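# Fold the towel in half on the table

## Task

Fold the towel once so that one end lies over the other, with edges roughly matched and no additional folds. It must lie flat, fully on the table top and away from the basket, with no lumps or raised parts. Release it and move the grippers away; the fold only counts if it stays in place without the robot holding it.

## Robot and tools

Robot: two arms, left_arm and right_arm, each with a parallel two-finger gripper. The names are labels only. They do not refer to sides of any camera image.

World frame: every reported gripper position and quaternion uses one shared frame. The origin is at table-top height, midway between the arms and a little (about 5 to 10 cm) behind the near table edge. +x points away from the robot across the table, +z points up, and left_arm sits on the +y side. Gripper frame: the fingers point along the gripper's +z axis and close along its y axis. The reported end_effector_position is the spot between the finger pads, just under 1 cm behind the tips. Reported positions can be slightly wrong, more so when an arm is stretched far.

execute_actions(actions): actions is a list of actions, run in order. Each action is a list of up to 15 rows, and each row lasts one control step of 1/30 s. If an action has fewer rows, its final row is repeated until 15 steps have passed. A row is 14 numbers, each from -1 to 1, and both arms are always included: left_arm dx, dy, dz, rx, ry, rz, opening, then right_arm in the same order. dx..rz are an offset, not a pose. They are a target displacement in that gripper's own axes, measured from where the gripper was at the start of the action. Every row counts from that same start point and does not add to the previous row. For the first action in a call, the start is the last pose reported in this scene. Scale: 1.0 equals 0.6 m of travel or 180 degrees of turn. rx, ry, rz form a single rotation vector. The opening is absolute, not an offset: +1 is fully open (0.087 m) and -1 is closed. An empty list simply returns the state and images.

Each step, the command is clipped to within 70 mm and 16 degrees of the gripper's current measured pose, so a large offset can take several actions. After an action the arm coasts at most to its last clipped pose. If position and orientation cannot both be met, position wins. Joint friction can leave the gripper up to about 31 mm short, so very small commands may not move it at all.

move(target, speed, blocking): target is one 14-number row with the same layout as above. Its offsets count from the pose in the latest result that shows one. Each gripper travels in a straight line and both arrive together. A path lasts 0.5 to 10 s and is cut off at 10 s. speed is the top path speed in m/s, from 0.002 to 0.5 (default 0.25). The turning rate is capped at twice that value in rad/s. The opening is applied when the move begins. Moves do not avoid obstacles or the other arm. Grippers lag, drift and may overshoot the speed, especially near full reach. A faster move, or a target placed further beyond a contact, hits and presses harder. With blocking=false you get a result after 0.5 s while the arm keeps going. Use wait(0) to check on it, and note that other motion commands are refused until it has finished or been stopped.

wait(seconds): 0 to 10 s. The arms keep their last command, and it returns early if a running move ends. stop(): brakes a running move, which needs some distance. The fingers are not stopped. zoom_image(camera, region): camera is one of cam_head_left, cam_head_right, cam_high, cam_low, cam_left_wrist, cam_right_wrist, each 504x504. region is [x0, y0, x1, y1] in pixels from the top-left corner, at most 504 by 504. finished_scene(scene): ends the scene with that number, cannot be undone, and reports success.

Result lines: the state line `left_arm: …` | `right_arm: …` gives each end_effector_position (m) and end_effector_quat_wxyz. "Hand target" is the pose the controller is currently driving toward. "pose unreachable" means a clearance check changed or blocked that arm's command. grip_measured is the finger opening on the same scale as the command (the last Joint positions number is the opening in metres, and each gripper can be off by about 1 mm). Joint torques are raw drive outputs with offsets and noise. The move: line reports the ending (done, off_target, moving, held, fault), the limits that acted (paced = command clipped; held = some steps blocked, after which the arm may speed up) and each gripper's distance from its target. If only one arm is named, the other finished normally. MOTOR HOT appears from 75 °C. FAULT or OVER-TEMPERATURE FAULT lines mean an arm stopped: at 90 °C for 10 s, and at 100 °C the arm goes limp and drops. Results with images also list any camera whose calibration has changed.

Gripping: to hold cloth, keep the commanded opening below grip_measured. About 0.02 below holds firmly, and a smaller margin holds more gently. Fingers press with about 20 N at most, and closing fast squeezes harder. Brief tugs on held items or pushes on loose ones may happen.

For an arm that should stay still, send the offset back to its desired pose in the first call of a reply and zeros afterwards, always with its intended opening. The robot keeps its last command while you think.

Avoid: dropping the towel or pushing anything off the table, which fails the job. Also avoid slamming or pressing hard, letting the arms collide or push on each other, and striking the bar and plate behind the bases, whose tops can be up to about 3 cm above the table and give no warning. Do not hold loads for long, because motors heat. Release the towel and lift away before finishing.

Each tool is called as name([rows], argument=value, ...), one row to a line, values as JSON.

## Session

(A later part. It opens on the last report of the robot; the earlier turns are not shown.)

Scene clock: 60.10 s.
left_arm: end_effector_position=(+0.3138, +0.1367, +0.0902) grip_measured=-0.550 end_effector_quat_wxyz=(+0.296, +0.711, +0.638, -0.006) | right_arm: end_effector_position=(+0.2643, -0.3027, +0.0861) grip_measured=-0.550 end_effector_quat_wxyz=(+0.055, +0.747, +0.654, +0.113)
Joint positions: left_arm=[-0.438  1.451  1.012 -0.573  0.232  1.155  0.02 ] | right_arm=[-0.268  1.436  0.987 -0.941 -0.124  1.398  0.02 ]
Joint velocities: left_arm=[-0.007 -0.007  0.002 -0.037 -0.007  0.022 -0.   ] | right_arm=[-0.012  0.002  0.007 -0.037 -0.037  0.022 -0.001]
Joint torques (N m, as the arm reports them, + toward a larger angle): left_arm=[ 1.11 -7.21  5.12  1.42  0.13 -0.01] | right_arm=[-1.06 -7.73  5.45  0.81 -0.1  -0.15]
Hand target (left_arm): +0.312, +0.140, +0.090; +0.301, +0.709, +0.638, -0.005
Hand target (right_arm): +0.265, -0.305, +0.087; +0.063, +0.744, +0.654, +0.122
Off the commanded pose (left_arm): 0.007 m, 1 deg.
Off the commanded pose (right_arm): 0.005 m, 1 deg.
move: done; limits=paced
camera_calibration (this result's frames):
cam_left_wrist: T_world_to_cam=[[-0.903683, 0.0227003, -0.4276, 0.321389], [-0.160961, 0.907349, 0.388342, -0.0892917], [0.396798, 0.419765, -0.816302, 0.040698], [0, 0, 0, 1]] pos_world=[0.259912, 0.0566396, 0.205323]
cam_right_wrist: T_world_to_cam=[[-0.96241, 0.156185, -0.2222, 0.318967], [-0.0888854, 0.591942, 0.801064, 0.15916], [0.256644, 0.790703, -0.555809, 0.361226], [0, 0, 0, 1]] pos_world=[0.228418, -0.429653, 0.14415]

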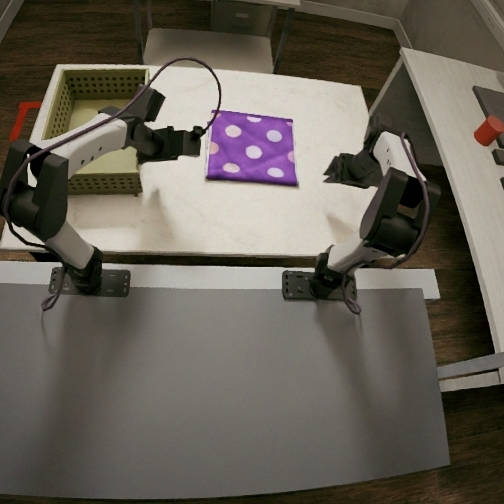

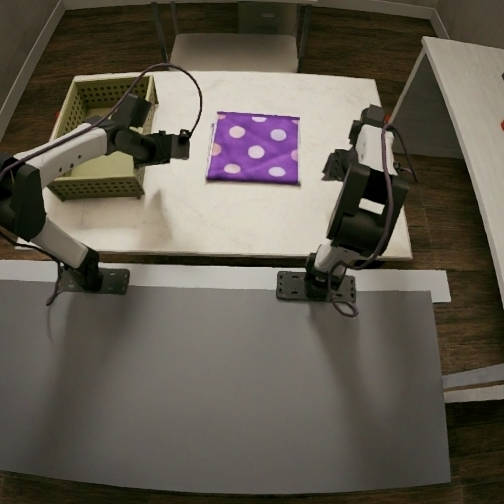

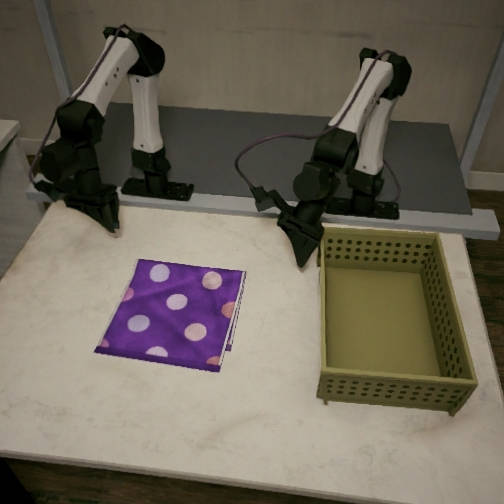

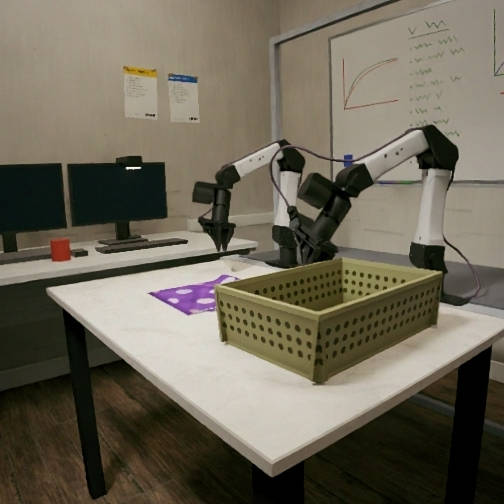

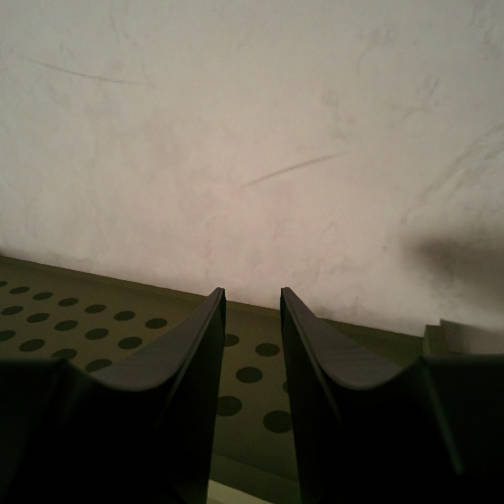

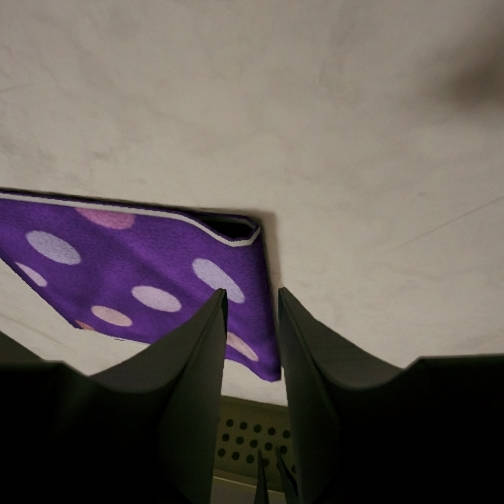

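move(target=[-0.08,0,-0.12,0,0,0,0,0.29,0.2,0.128,0.07,0,0,0.6])

move(target=[0,0,0,0,0,0,0,0,0,0.1,0,0,0,0.6], speed=0.05)

move(target=[0,0,0,0,0,0,0,0.09,-0.15,0.03,0,0,0,0.6], speed=0.07)

move(target=[0,0,0,0,0,0,0,-0.15,0.1,-0.17,0,0,0,0], speed=0.15)

Scene clock: 63.30 s.
left_arm: end_effector_position=(+0.2759, +0.1259, +0.1553) grip_measured=+0.000 end_effector_quat_wxyz=(+0.283, +0.713, +0.641, -0.015) | right_arm: end_effector_position=(+0.4171, -0.1460, +0.0578) grip_measured=+0.600 end_effector_quat_wxyz=(-0.027, +0.746, +0.665, +0.041)
Joint positions: left_arm=[-0.535  1.35   1.201 -0.875  0.19   1.069  0.044] | right_arm=[ 0.226  2.212  1.846 -1.196 -0.091  1.863  0.07 ]
Joint velocities: left_arm=[ 0.002  0.007 -0.017 -0.007 -0.007 -0.022 -0.   ] | right_arm=[ 0.012 -0.007 -0.007 -0.037 -0.066  0.022 -0.001]
Joint torques (N m, as the arm reports them, + toward a larger angle): left_arm=[-0.25 -6.17  8.92  1.16 -0.04 -0.09] | right_arm=[  0.09 -12.53   8.51   0.17   0.06   0.07]
Hand target (left_arm): +0.277, +0.125, +0.168; +0.296, +0.711, +0.638, -0.007
Hand target (right_arm): +0.420, -0.145, +0.057; -0.027, +0.748, +0.662, +0.038
Off the commanded pose (left_arm): 0.013 m, 2 deg.
Off the commanded pose (right_arm): 0.004 m, 0 deg.
move: off_target (left_arm)
camera_calibration (this result's frames):
cam_left_wrist: T_world_to_cam=[[-0.9163, 0.0282681, -0.399494, 0.313622], [-0.146246, 0.905004, 0.399475, -0.116361], [0.372836, 0.424463, -0.825121, 0.120726], [0, 0, 0, 1]] pos_world=[0.225344, 0.0451975, 0.271387]
cam_right_wrist: T_world_to_cam=[[-0.991313, 0.131307, -0.00751567, 0.431276], [0.0693646, 0.570515, 0.818353, 0.0324914], [0.111743, 0.810722, -0.574667, 0.246752], [0, 0, 0, 1]] pos_world=[0.397703, -0.275214, 0.118452]

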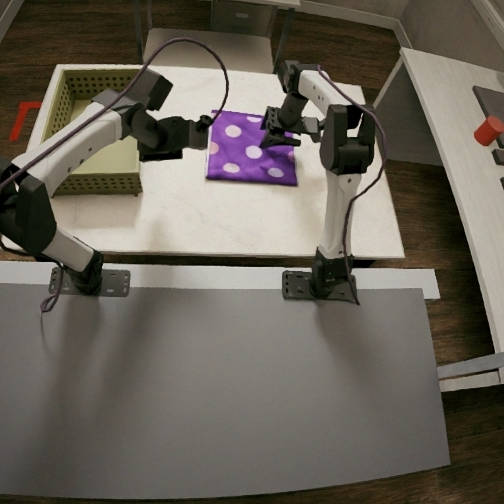

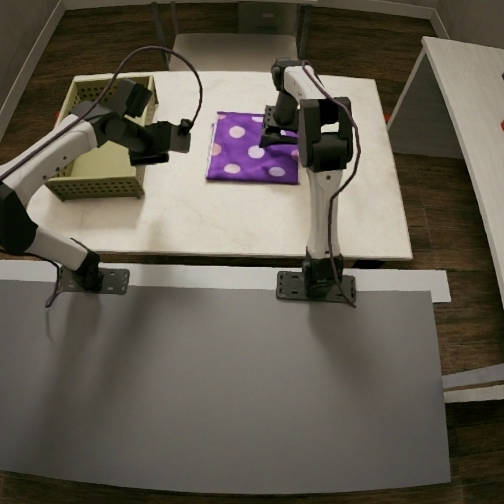

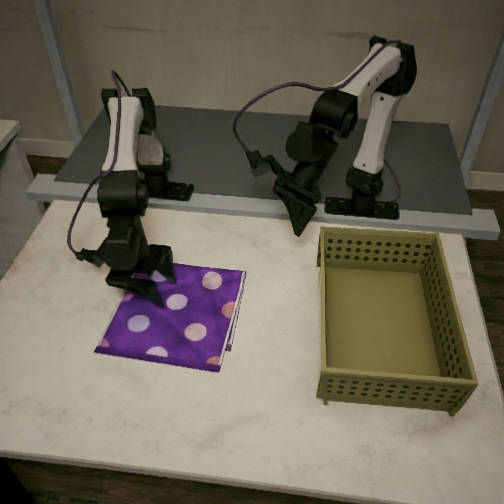

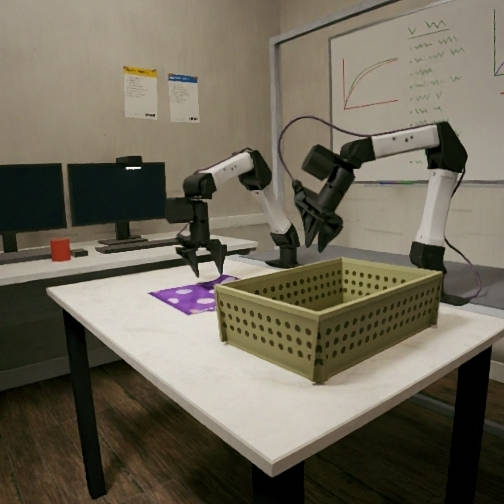

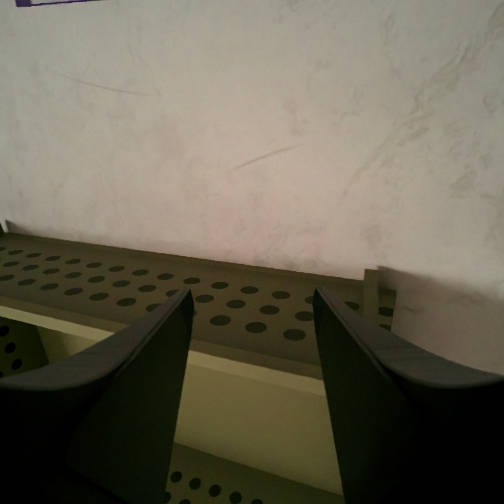

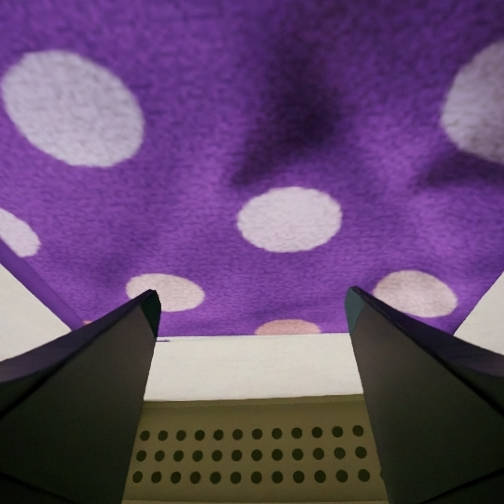

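Scene clock: 64.73 s.
left_arm: end_effector_position=(+0.2759, +0.1259, +0.1553) grip_measured=+0.000 end_effector_quat_wxyz=(+0.283, +0.713, +0.641, -0.015) | right_arm: end_effector_position=(+0.4185, -0.1449, +0.0131) grip_measured=+0.600 end_effector_quat_wxyz=(-0.029, +0.746, +0.664, +0.043)
Joint positions: left_arm=[-0.535  1.35   1.201 -0.875  0.19   1.069  0.044] | right_arm=[ 0.226  2.248  1.724 -1.035 -0.096  1.864  0.07 ]
Joint velocities: left_arm=[-0.002  0.027  0.017 -0.037 -0.037 -0.037 -0.001] | right_arm=[-0.017  0.012  0.017 -0.022 -0.037  0.051  0.   ]
Joint torques (N m, as the arm reports them, + toward a larger angle): left_arm=[ 0.28 -5.1   7.1   1.28  0.09 -0.06] | right_arm=[  0.83 -12.09   4.33   0.63   0.08   0.08]
Hand target (left_arm): +0.276, +0.126, +0.155; +0.283, +0.713, +0.641, -0.015
Hand target (right_arm): +0.418, -0.141, -0.001; -0.027, +0.746, +0.665, +0.041
Off the commanded pose (left_arm): 0.000 m, 0 deg.
Off the commanded pose (right_arm): 0.016 m, 0 deg.
move: off_target (right_arm)
camera_calibration (this result's frames):
cam_left_wrist: T_world_to_cam=[[-0.9163, 0.0282681, -0.399494, 0.313622], [-0.146246, 0.905004, 0.399475, -0.116361], [0.372836, 0.424463, -0.825121, 0.120726], [0, 0, 0, 1]] pos_world=[0.225344, 0.0451975, 0.271387]
cam_right_wrist: T_world_to_cam=[[-0.991278, 0.131512, -0.0085208, 0.432213], [0.068044, 0.566113, 0.821515, 0.0682364], [0.112863, 0.81377, -0.570124, 0.220006], [0, 0, 0, 1]] pos_world=[0.39897, -0.274505, 0.0730562]

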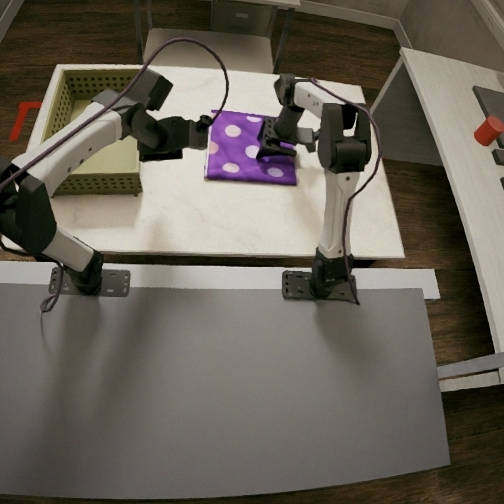

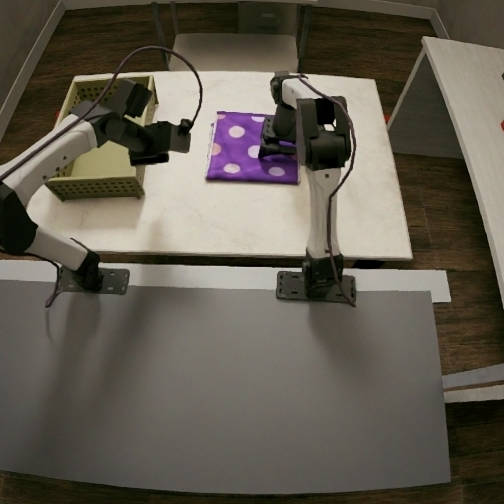

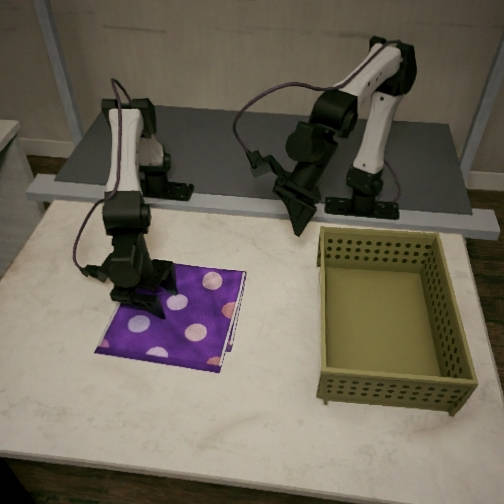

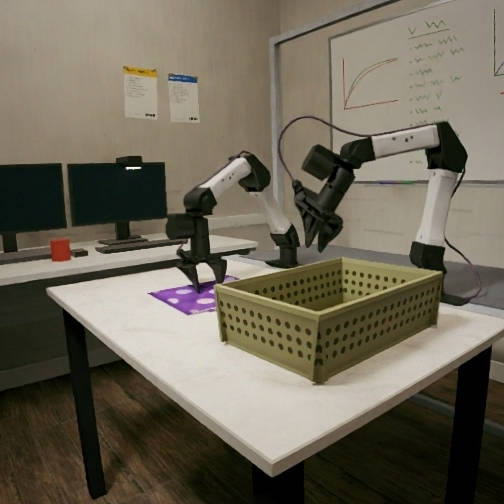

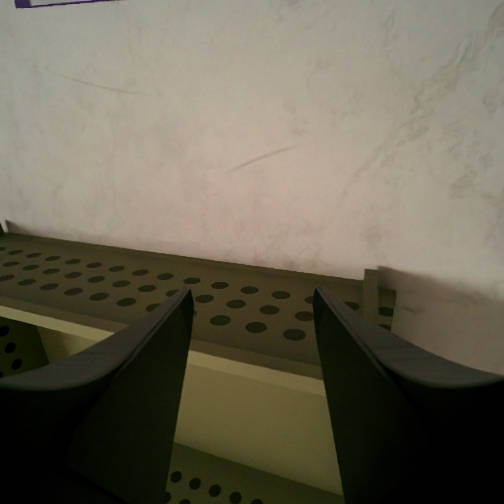

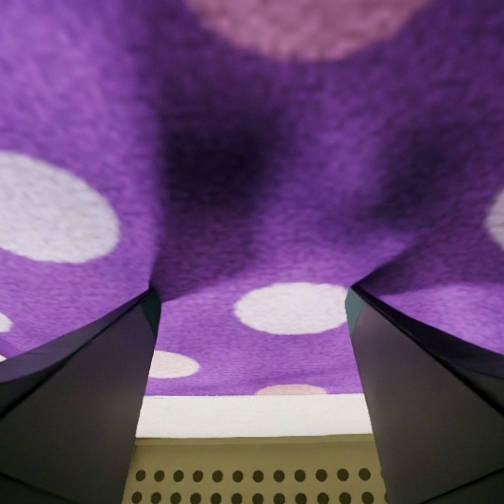

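Scene clock: 66.57 s.
left_arm: end_effector_position=(+0.2759, +0.1259, +0.1553) grip_measured=+0.000 end_effector_quat_wxyz=(+0.283, +0.713, +0.641, -0.015) | right_arm: end_effector_position=(+0.3476, -0.0798, +0.0121) grip_measured=+0.600 end_effector_quat_wxyz=(-0.027, +0.746, +0.663, +0.061)
Joint positions: left_arm=[-0.535  1.35   1.201 -0.875  0.19   1.069  0.044] | right_arm=[ 0.426  2.028  1.369 -0.846 -0.101  2.07   0.07 ]
Joint velocities: left_arm=[-0.002 -0.007  0.002  0.037 -0.066  0.022 -0.   ] | right_arm=[-0.002 -0.002 -0.007  0.051 -0.037 -0.007  0.001]
Joint torques (N m, as the arm reports them, + toward a larger angle): left_arm=[ 0.29 -5.15  7.17  1.28  0.13  0.01] | right_arm=[  1.18 -11.     3.08   0.44   0.14   0.05]
Hand target (left_arm): +0.276, +0.126, +0.155; +0.283, +0.713, +0.641, -0.015
Hand target (right_arm): +0.336, -0.080, -0.001; -0.028, +0.745, +0.665, +0.042
Off the commanded pose (left_arm): 0.000 m, 0 deg.
Off the commanded pose (right_arm): 0.017 m, 2 deg.
move: off_target (right_arm)
camera_calibration (this result's frames):
cam_left_wrist: T_world_to_cam=[[-0.9163, 0.0282681, -0.399494, 0.313622], [-0.146246, 0.905004, 0.399475, -0.116361], [0.372836, 0.424463, -0.825121, 0.120726], [0, 0, 0, 1]] pos_world=[0.225344, 0.0451975, 0.271387]
cam_right_wrist: T_world_to_cam=[[-0.990107, 0.136122, -0.0340539, 0.353684], [0.0465565, 0.547636, 0.83542, 0.0428519], [0.132368, 0.82557, -0.548556, 0.168302], [0, 0, 0, 1]] pos_world=[0.325912, -0.210556, 0.0685678]

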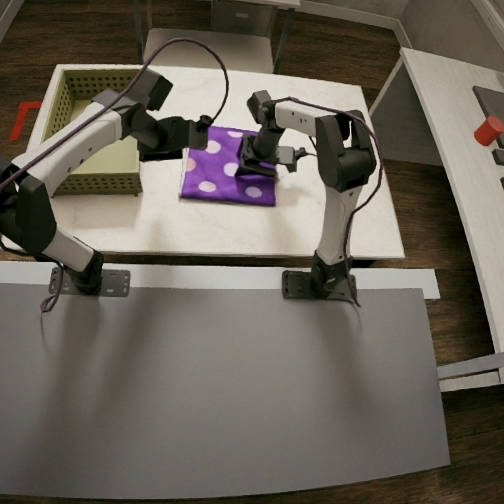

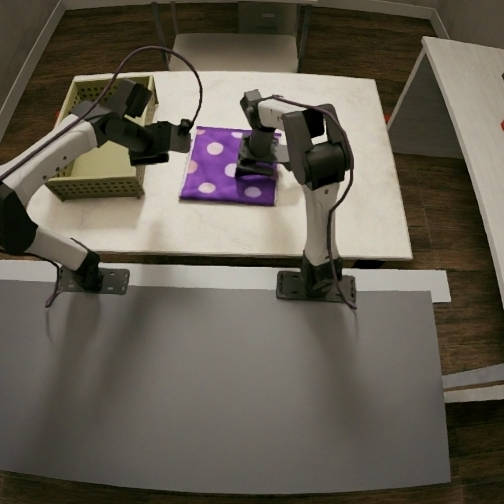

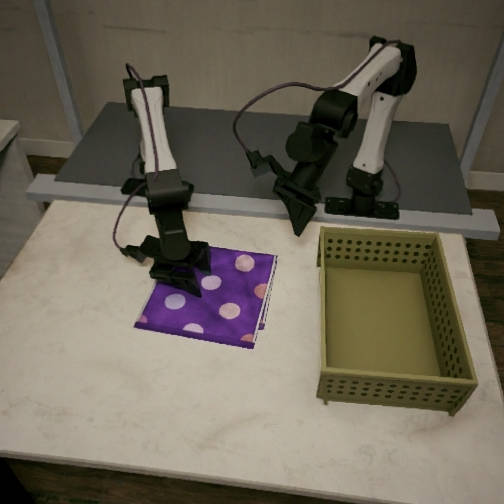

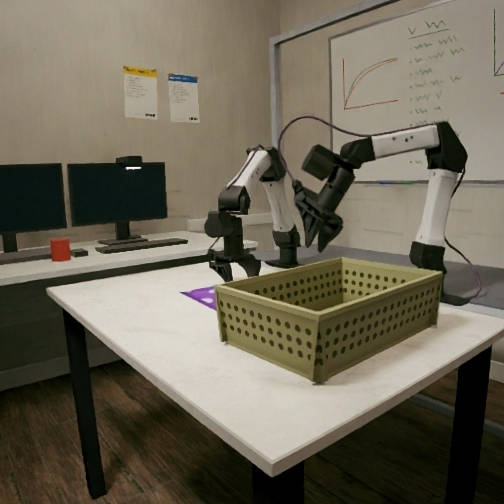

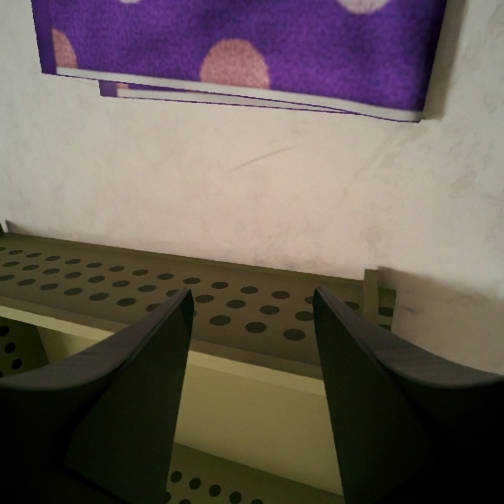

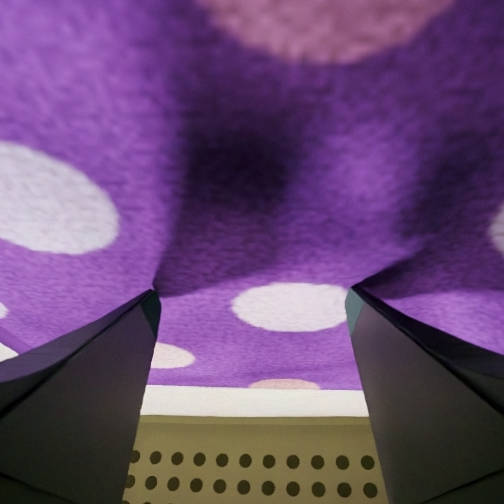

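Scene clock: 68.20 s.
left_arm: end_effector_position=(+0.2759, +0.1259, +0.1553) grip_measured=+0.000 end_effector_quat_wxyz=(+0.283, +0.713, +0.641, -0.015) | right_arm: end_effector_position=(+0.3879, -0.1862, +0.1075) grip_measured=+0.000 end_effector_quat_wxyz=(-0.023, +0.748, +0.660, +0.066)
Joint positions: left_arm=[-0.535  1.35   1.201 -0.875  0.19   1.069  0.044] | right_arm=[ 0.129  2.011  1.732 -1.246 -0.114  1.779  0.044]
Joint velocities: left_arm=[-0.012 -0.017  0.012 -0.037 -0.037  0.022  0.001] | right_arm=[-0.002  0.012 -0.012 -0.11   0.051 -0.11  -0.   ]
Joint torques (N m, as the arm reports them, + toward a larger angle): left_arm=[ 0.17 -5.14  7.13  1.21  0.07  0.01] | right_arm=[-0.56 -9.95  8.51  0.26 -0.06 -0.14]
Hand target (left_arm): +0.276, +0.126, +0.155; +0.283, +0.713, +0.641, -0.015
Hand target (right_arm): +0.390, -0.187, +0.105; -0.028, +0.746, +0.662, +0.063
Off the commanded pose (left_arm): 0.000 m, 0 deg.
Off the commanded pose (right_arm): 0.005 m, 1 deg.
move: done
camera_calibration (this result's frames):
cam_left_wrist: T_world_to_cam=[[-0.9163, 0.0282681, -0.399494, 0.313622], [-0.146246, 0.905004, 0.399475, -0.116361], [0.372836, 0.424463, -0.825121, 0.120726], [0, 0, 0, 1]] pos_world=[0.225344, 0.0451975, 0.271387]
cam_right_wrist: T_world_to_cam=[[-0.988585, 0.143617, -0.0455378, 0.413362], [0.0410524, 0.547581, 0.835745, 0.0216326], [0.144962, 0.824335, -0.547227, 0.297856], [0, 0, 0, 1]] pos_world=[0.364577, -0.316744, 0.163739]

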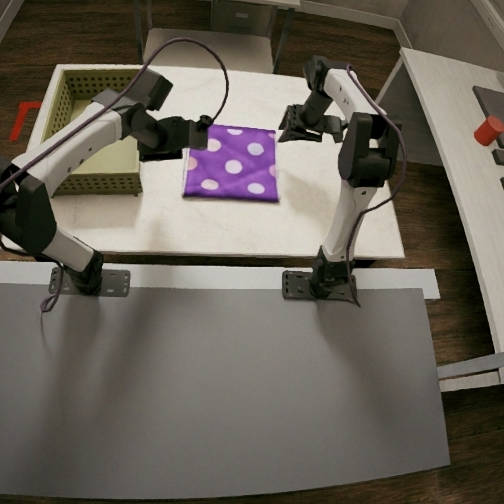

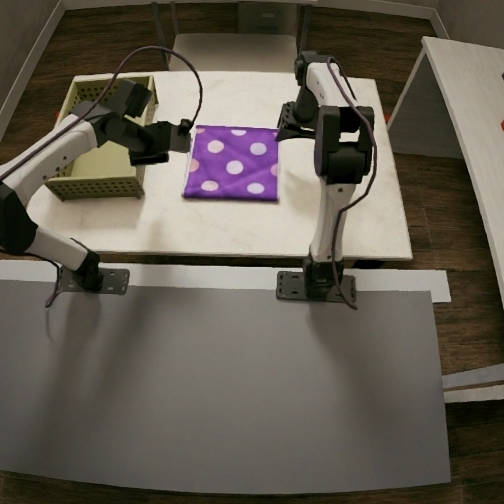

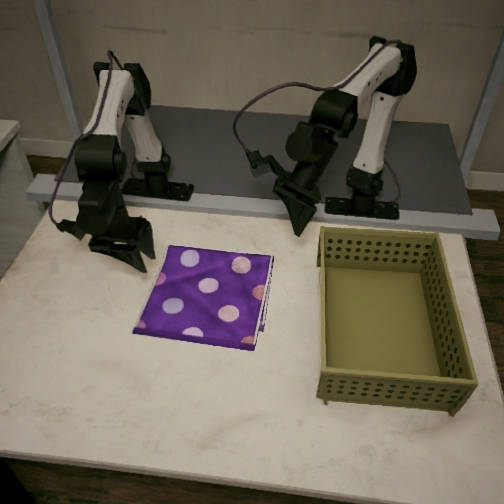

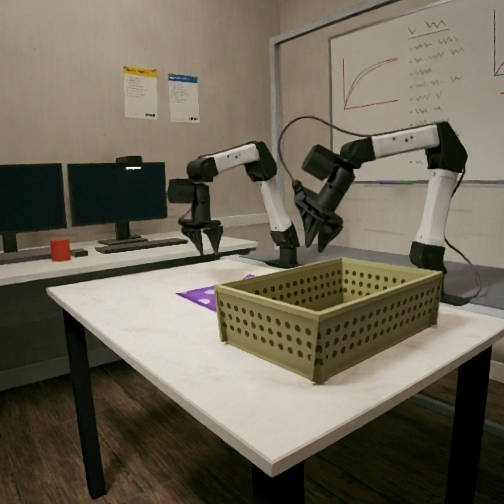

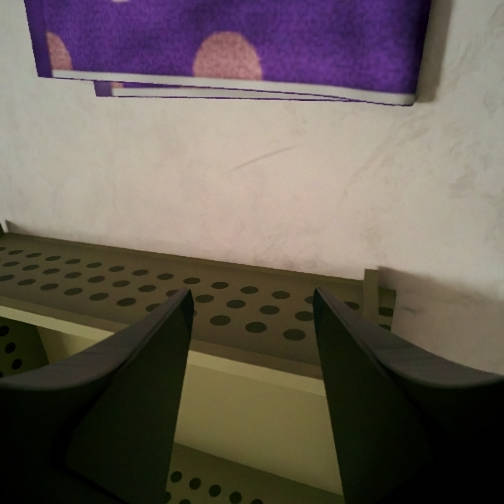

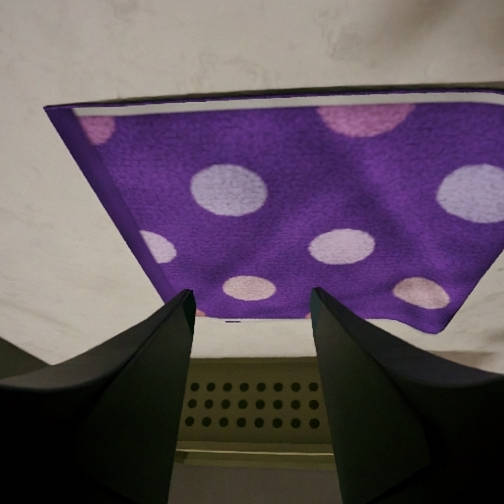

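move(target=[-0.04,0.288,0.318,0.07,0.03,0,0,0.018,0.15,0.09,0,-0.03,0,0], speed=0.2)

Scene clock: 71.03 s.
left_arm: end_effector_position=(+0.4925, +0.0197, +0.0684) grip_measured=+0.000 end_effector_quat_wxyz=(+0.207, +0.737, +0.643, -0.036) | right_arm: end_effector_position=(+0.4817, -0.1848, +0.0628) grip_measured=+0.000 end_effector_quat_wxyz=(+0.004, +0.751, +0.660, +0.035)
Joint positions: left_arm=[-0.491  2.704  2.856 -1.352  0.214  1.157  0.044] | right_arm=[ 0.144  2.489  2.35  -1.402 -0.034  1.796  0.044]
Joint velocities: left_arm=[-0.007 -0.002  0.012 -0.051  0.022 -0.007 -0.001] | right_arm=[ 0.002 -0.017  0.002  0.037 -0.037  0.022  0.   ]
Joint torques (N m, as the arm reports them, + toward a larger angle): left_arm=[  1.02 -13.61   8.26   0.88   0.15   0.03] | right_arm=[  0.91 -14.8    8.44   0.21   0.21   0.08]
Hand target (left_arm): +0.495, +0.022, +0.070; +0.211, +0.736, +0.643, -0.038
Hand target (right_arm): +0.483, -0.181, +0.061; +0.008, +0.750, +0.660, +0.031
Off the commanded pose (left_arm): 0.005 m, 4 deg.
Off the commanded pose (right_arm): 0.005 m, 1 deg.
elbow stopped short (left arm): the move would have taken joint 3 (elbow) straighter than the controller allows; a more bent joint 3 avoids this.
move: off_target (left_arm)
camera_calibration (this result's frames):
cam_left_wrist: T_world_to_cam=[[-0.956543, 0.100675, -0.273661, 0.490184], [-0.0507782, 0.866655, 0.496317, -0.00672096], [0.287136, 0.488645, -0.823881, 0.0542459], [0, 0, 0, 1]] pos_world=[0.452965, -0.0700317, 0.182172]
cam_right_wrist: T_world_to_cam=[[-0.988169, 0.146098, -0.0466598, 0.504182], [0.0533548, 0.612707, 0.788507, 0.0634533], [0.143788, 0.776689, -0.613253, 0.254627], [0, 0, 0, 1]] pos_world=[0.45822, -0.310304, 0.129642]

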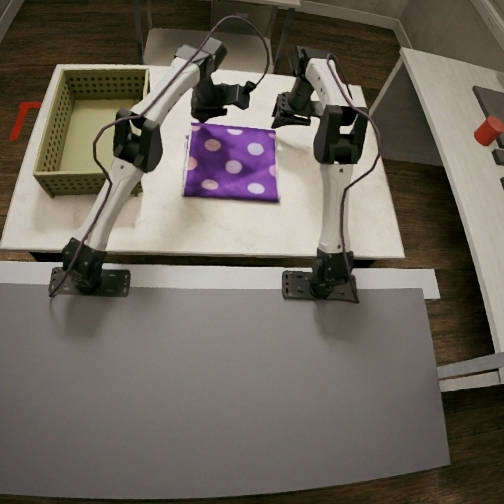

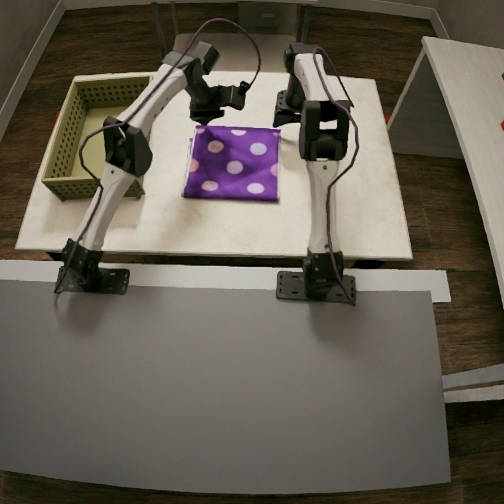

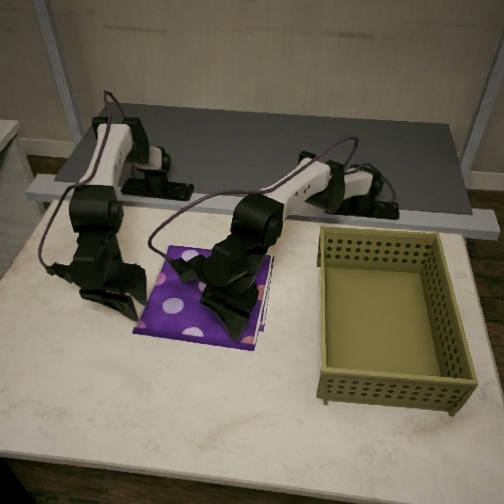

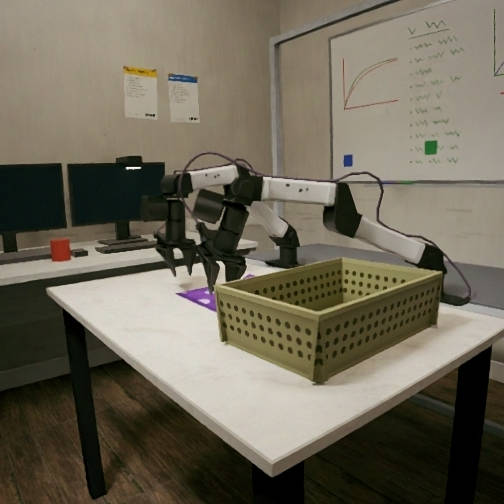

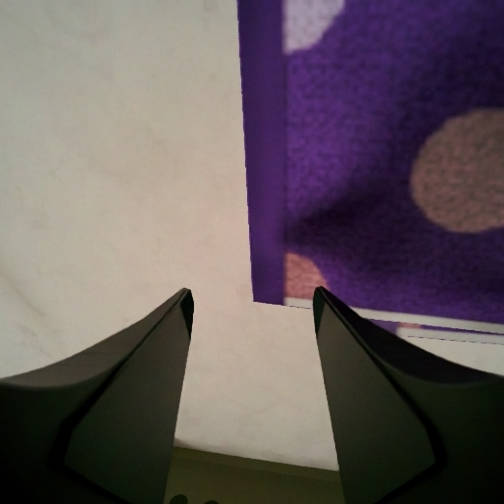

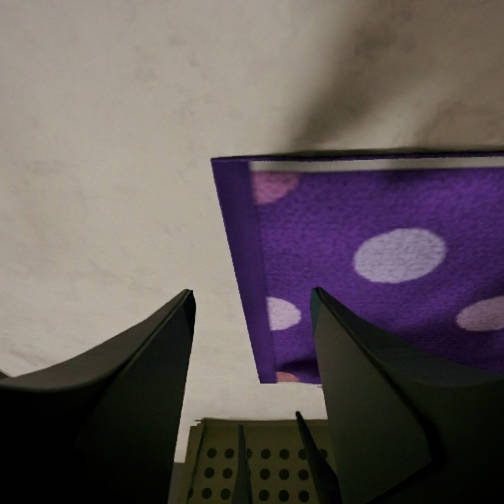

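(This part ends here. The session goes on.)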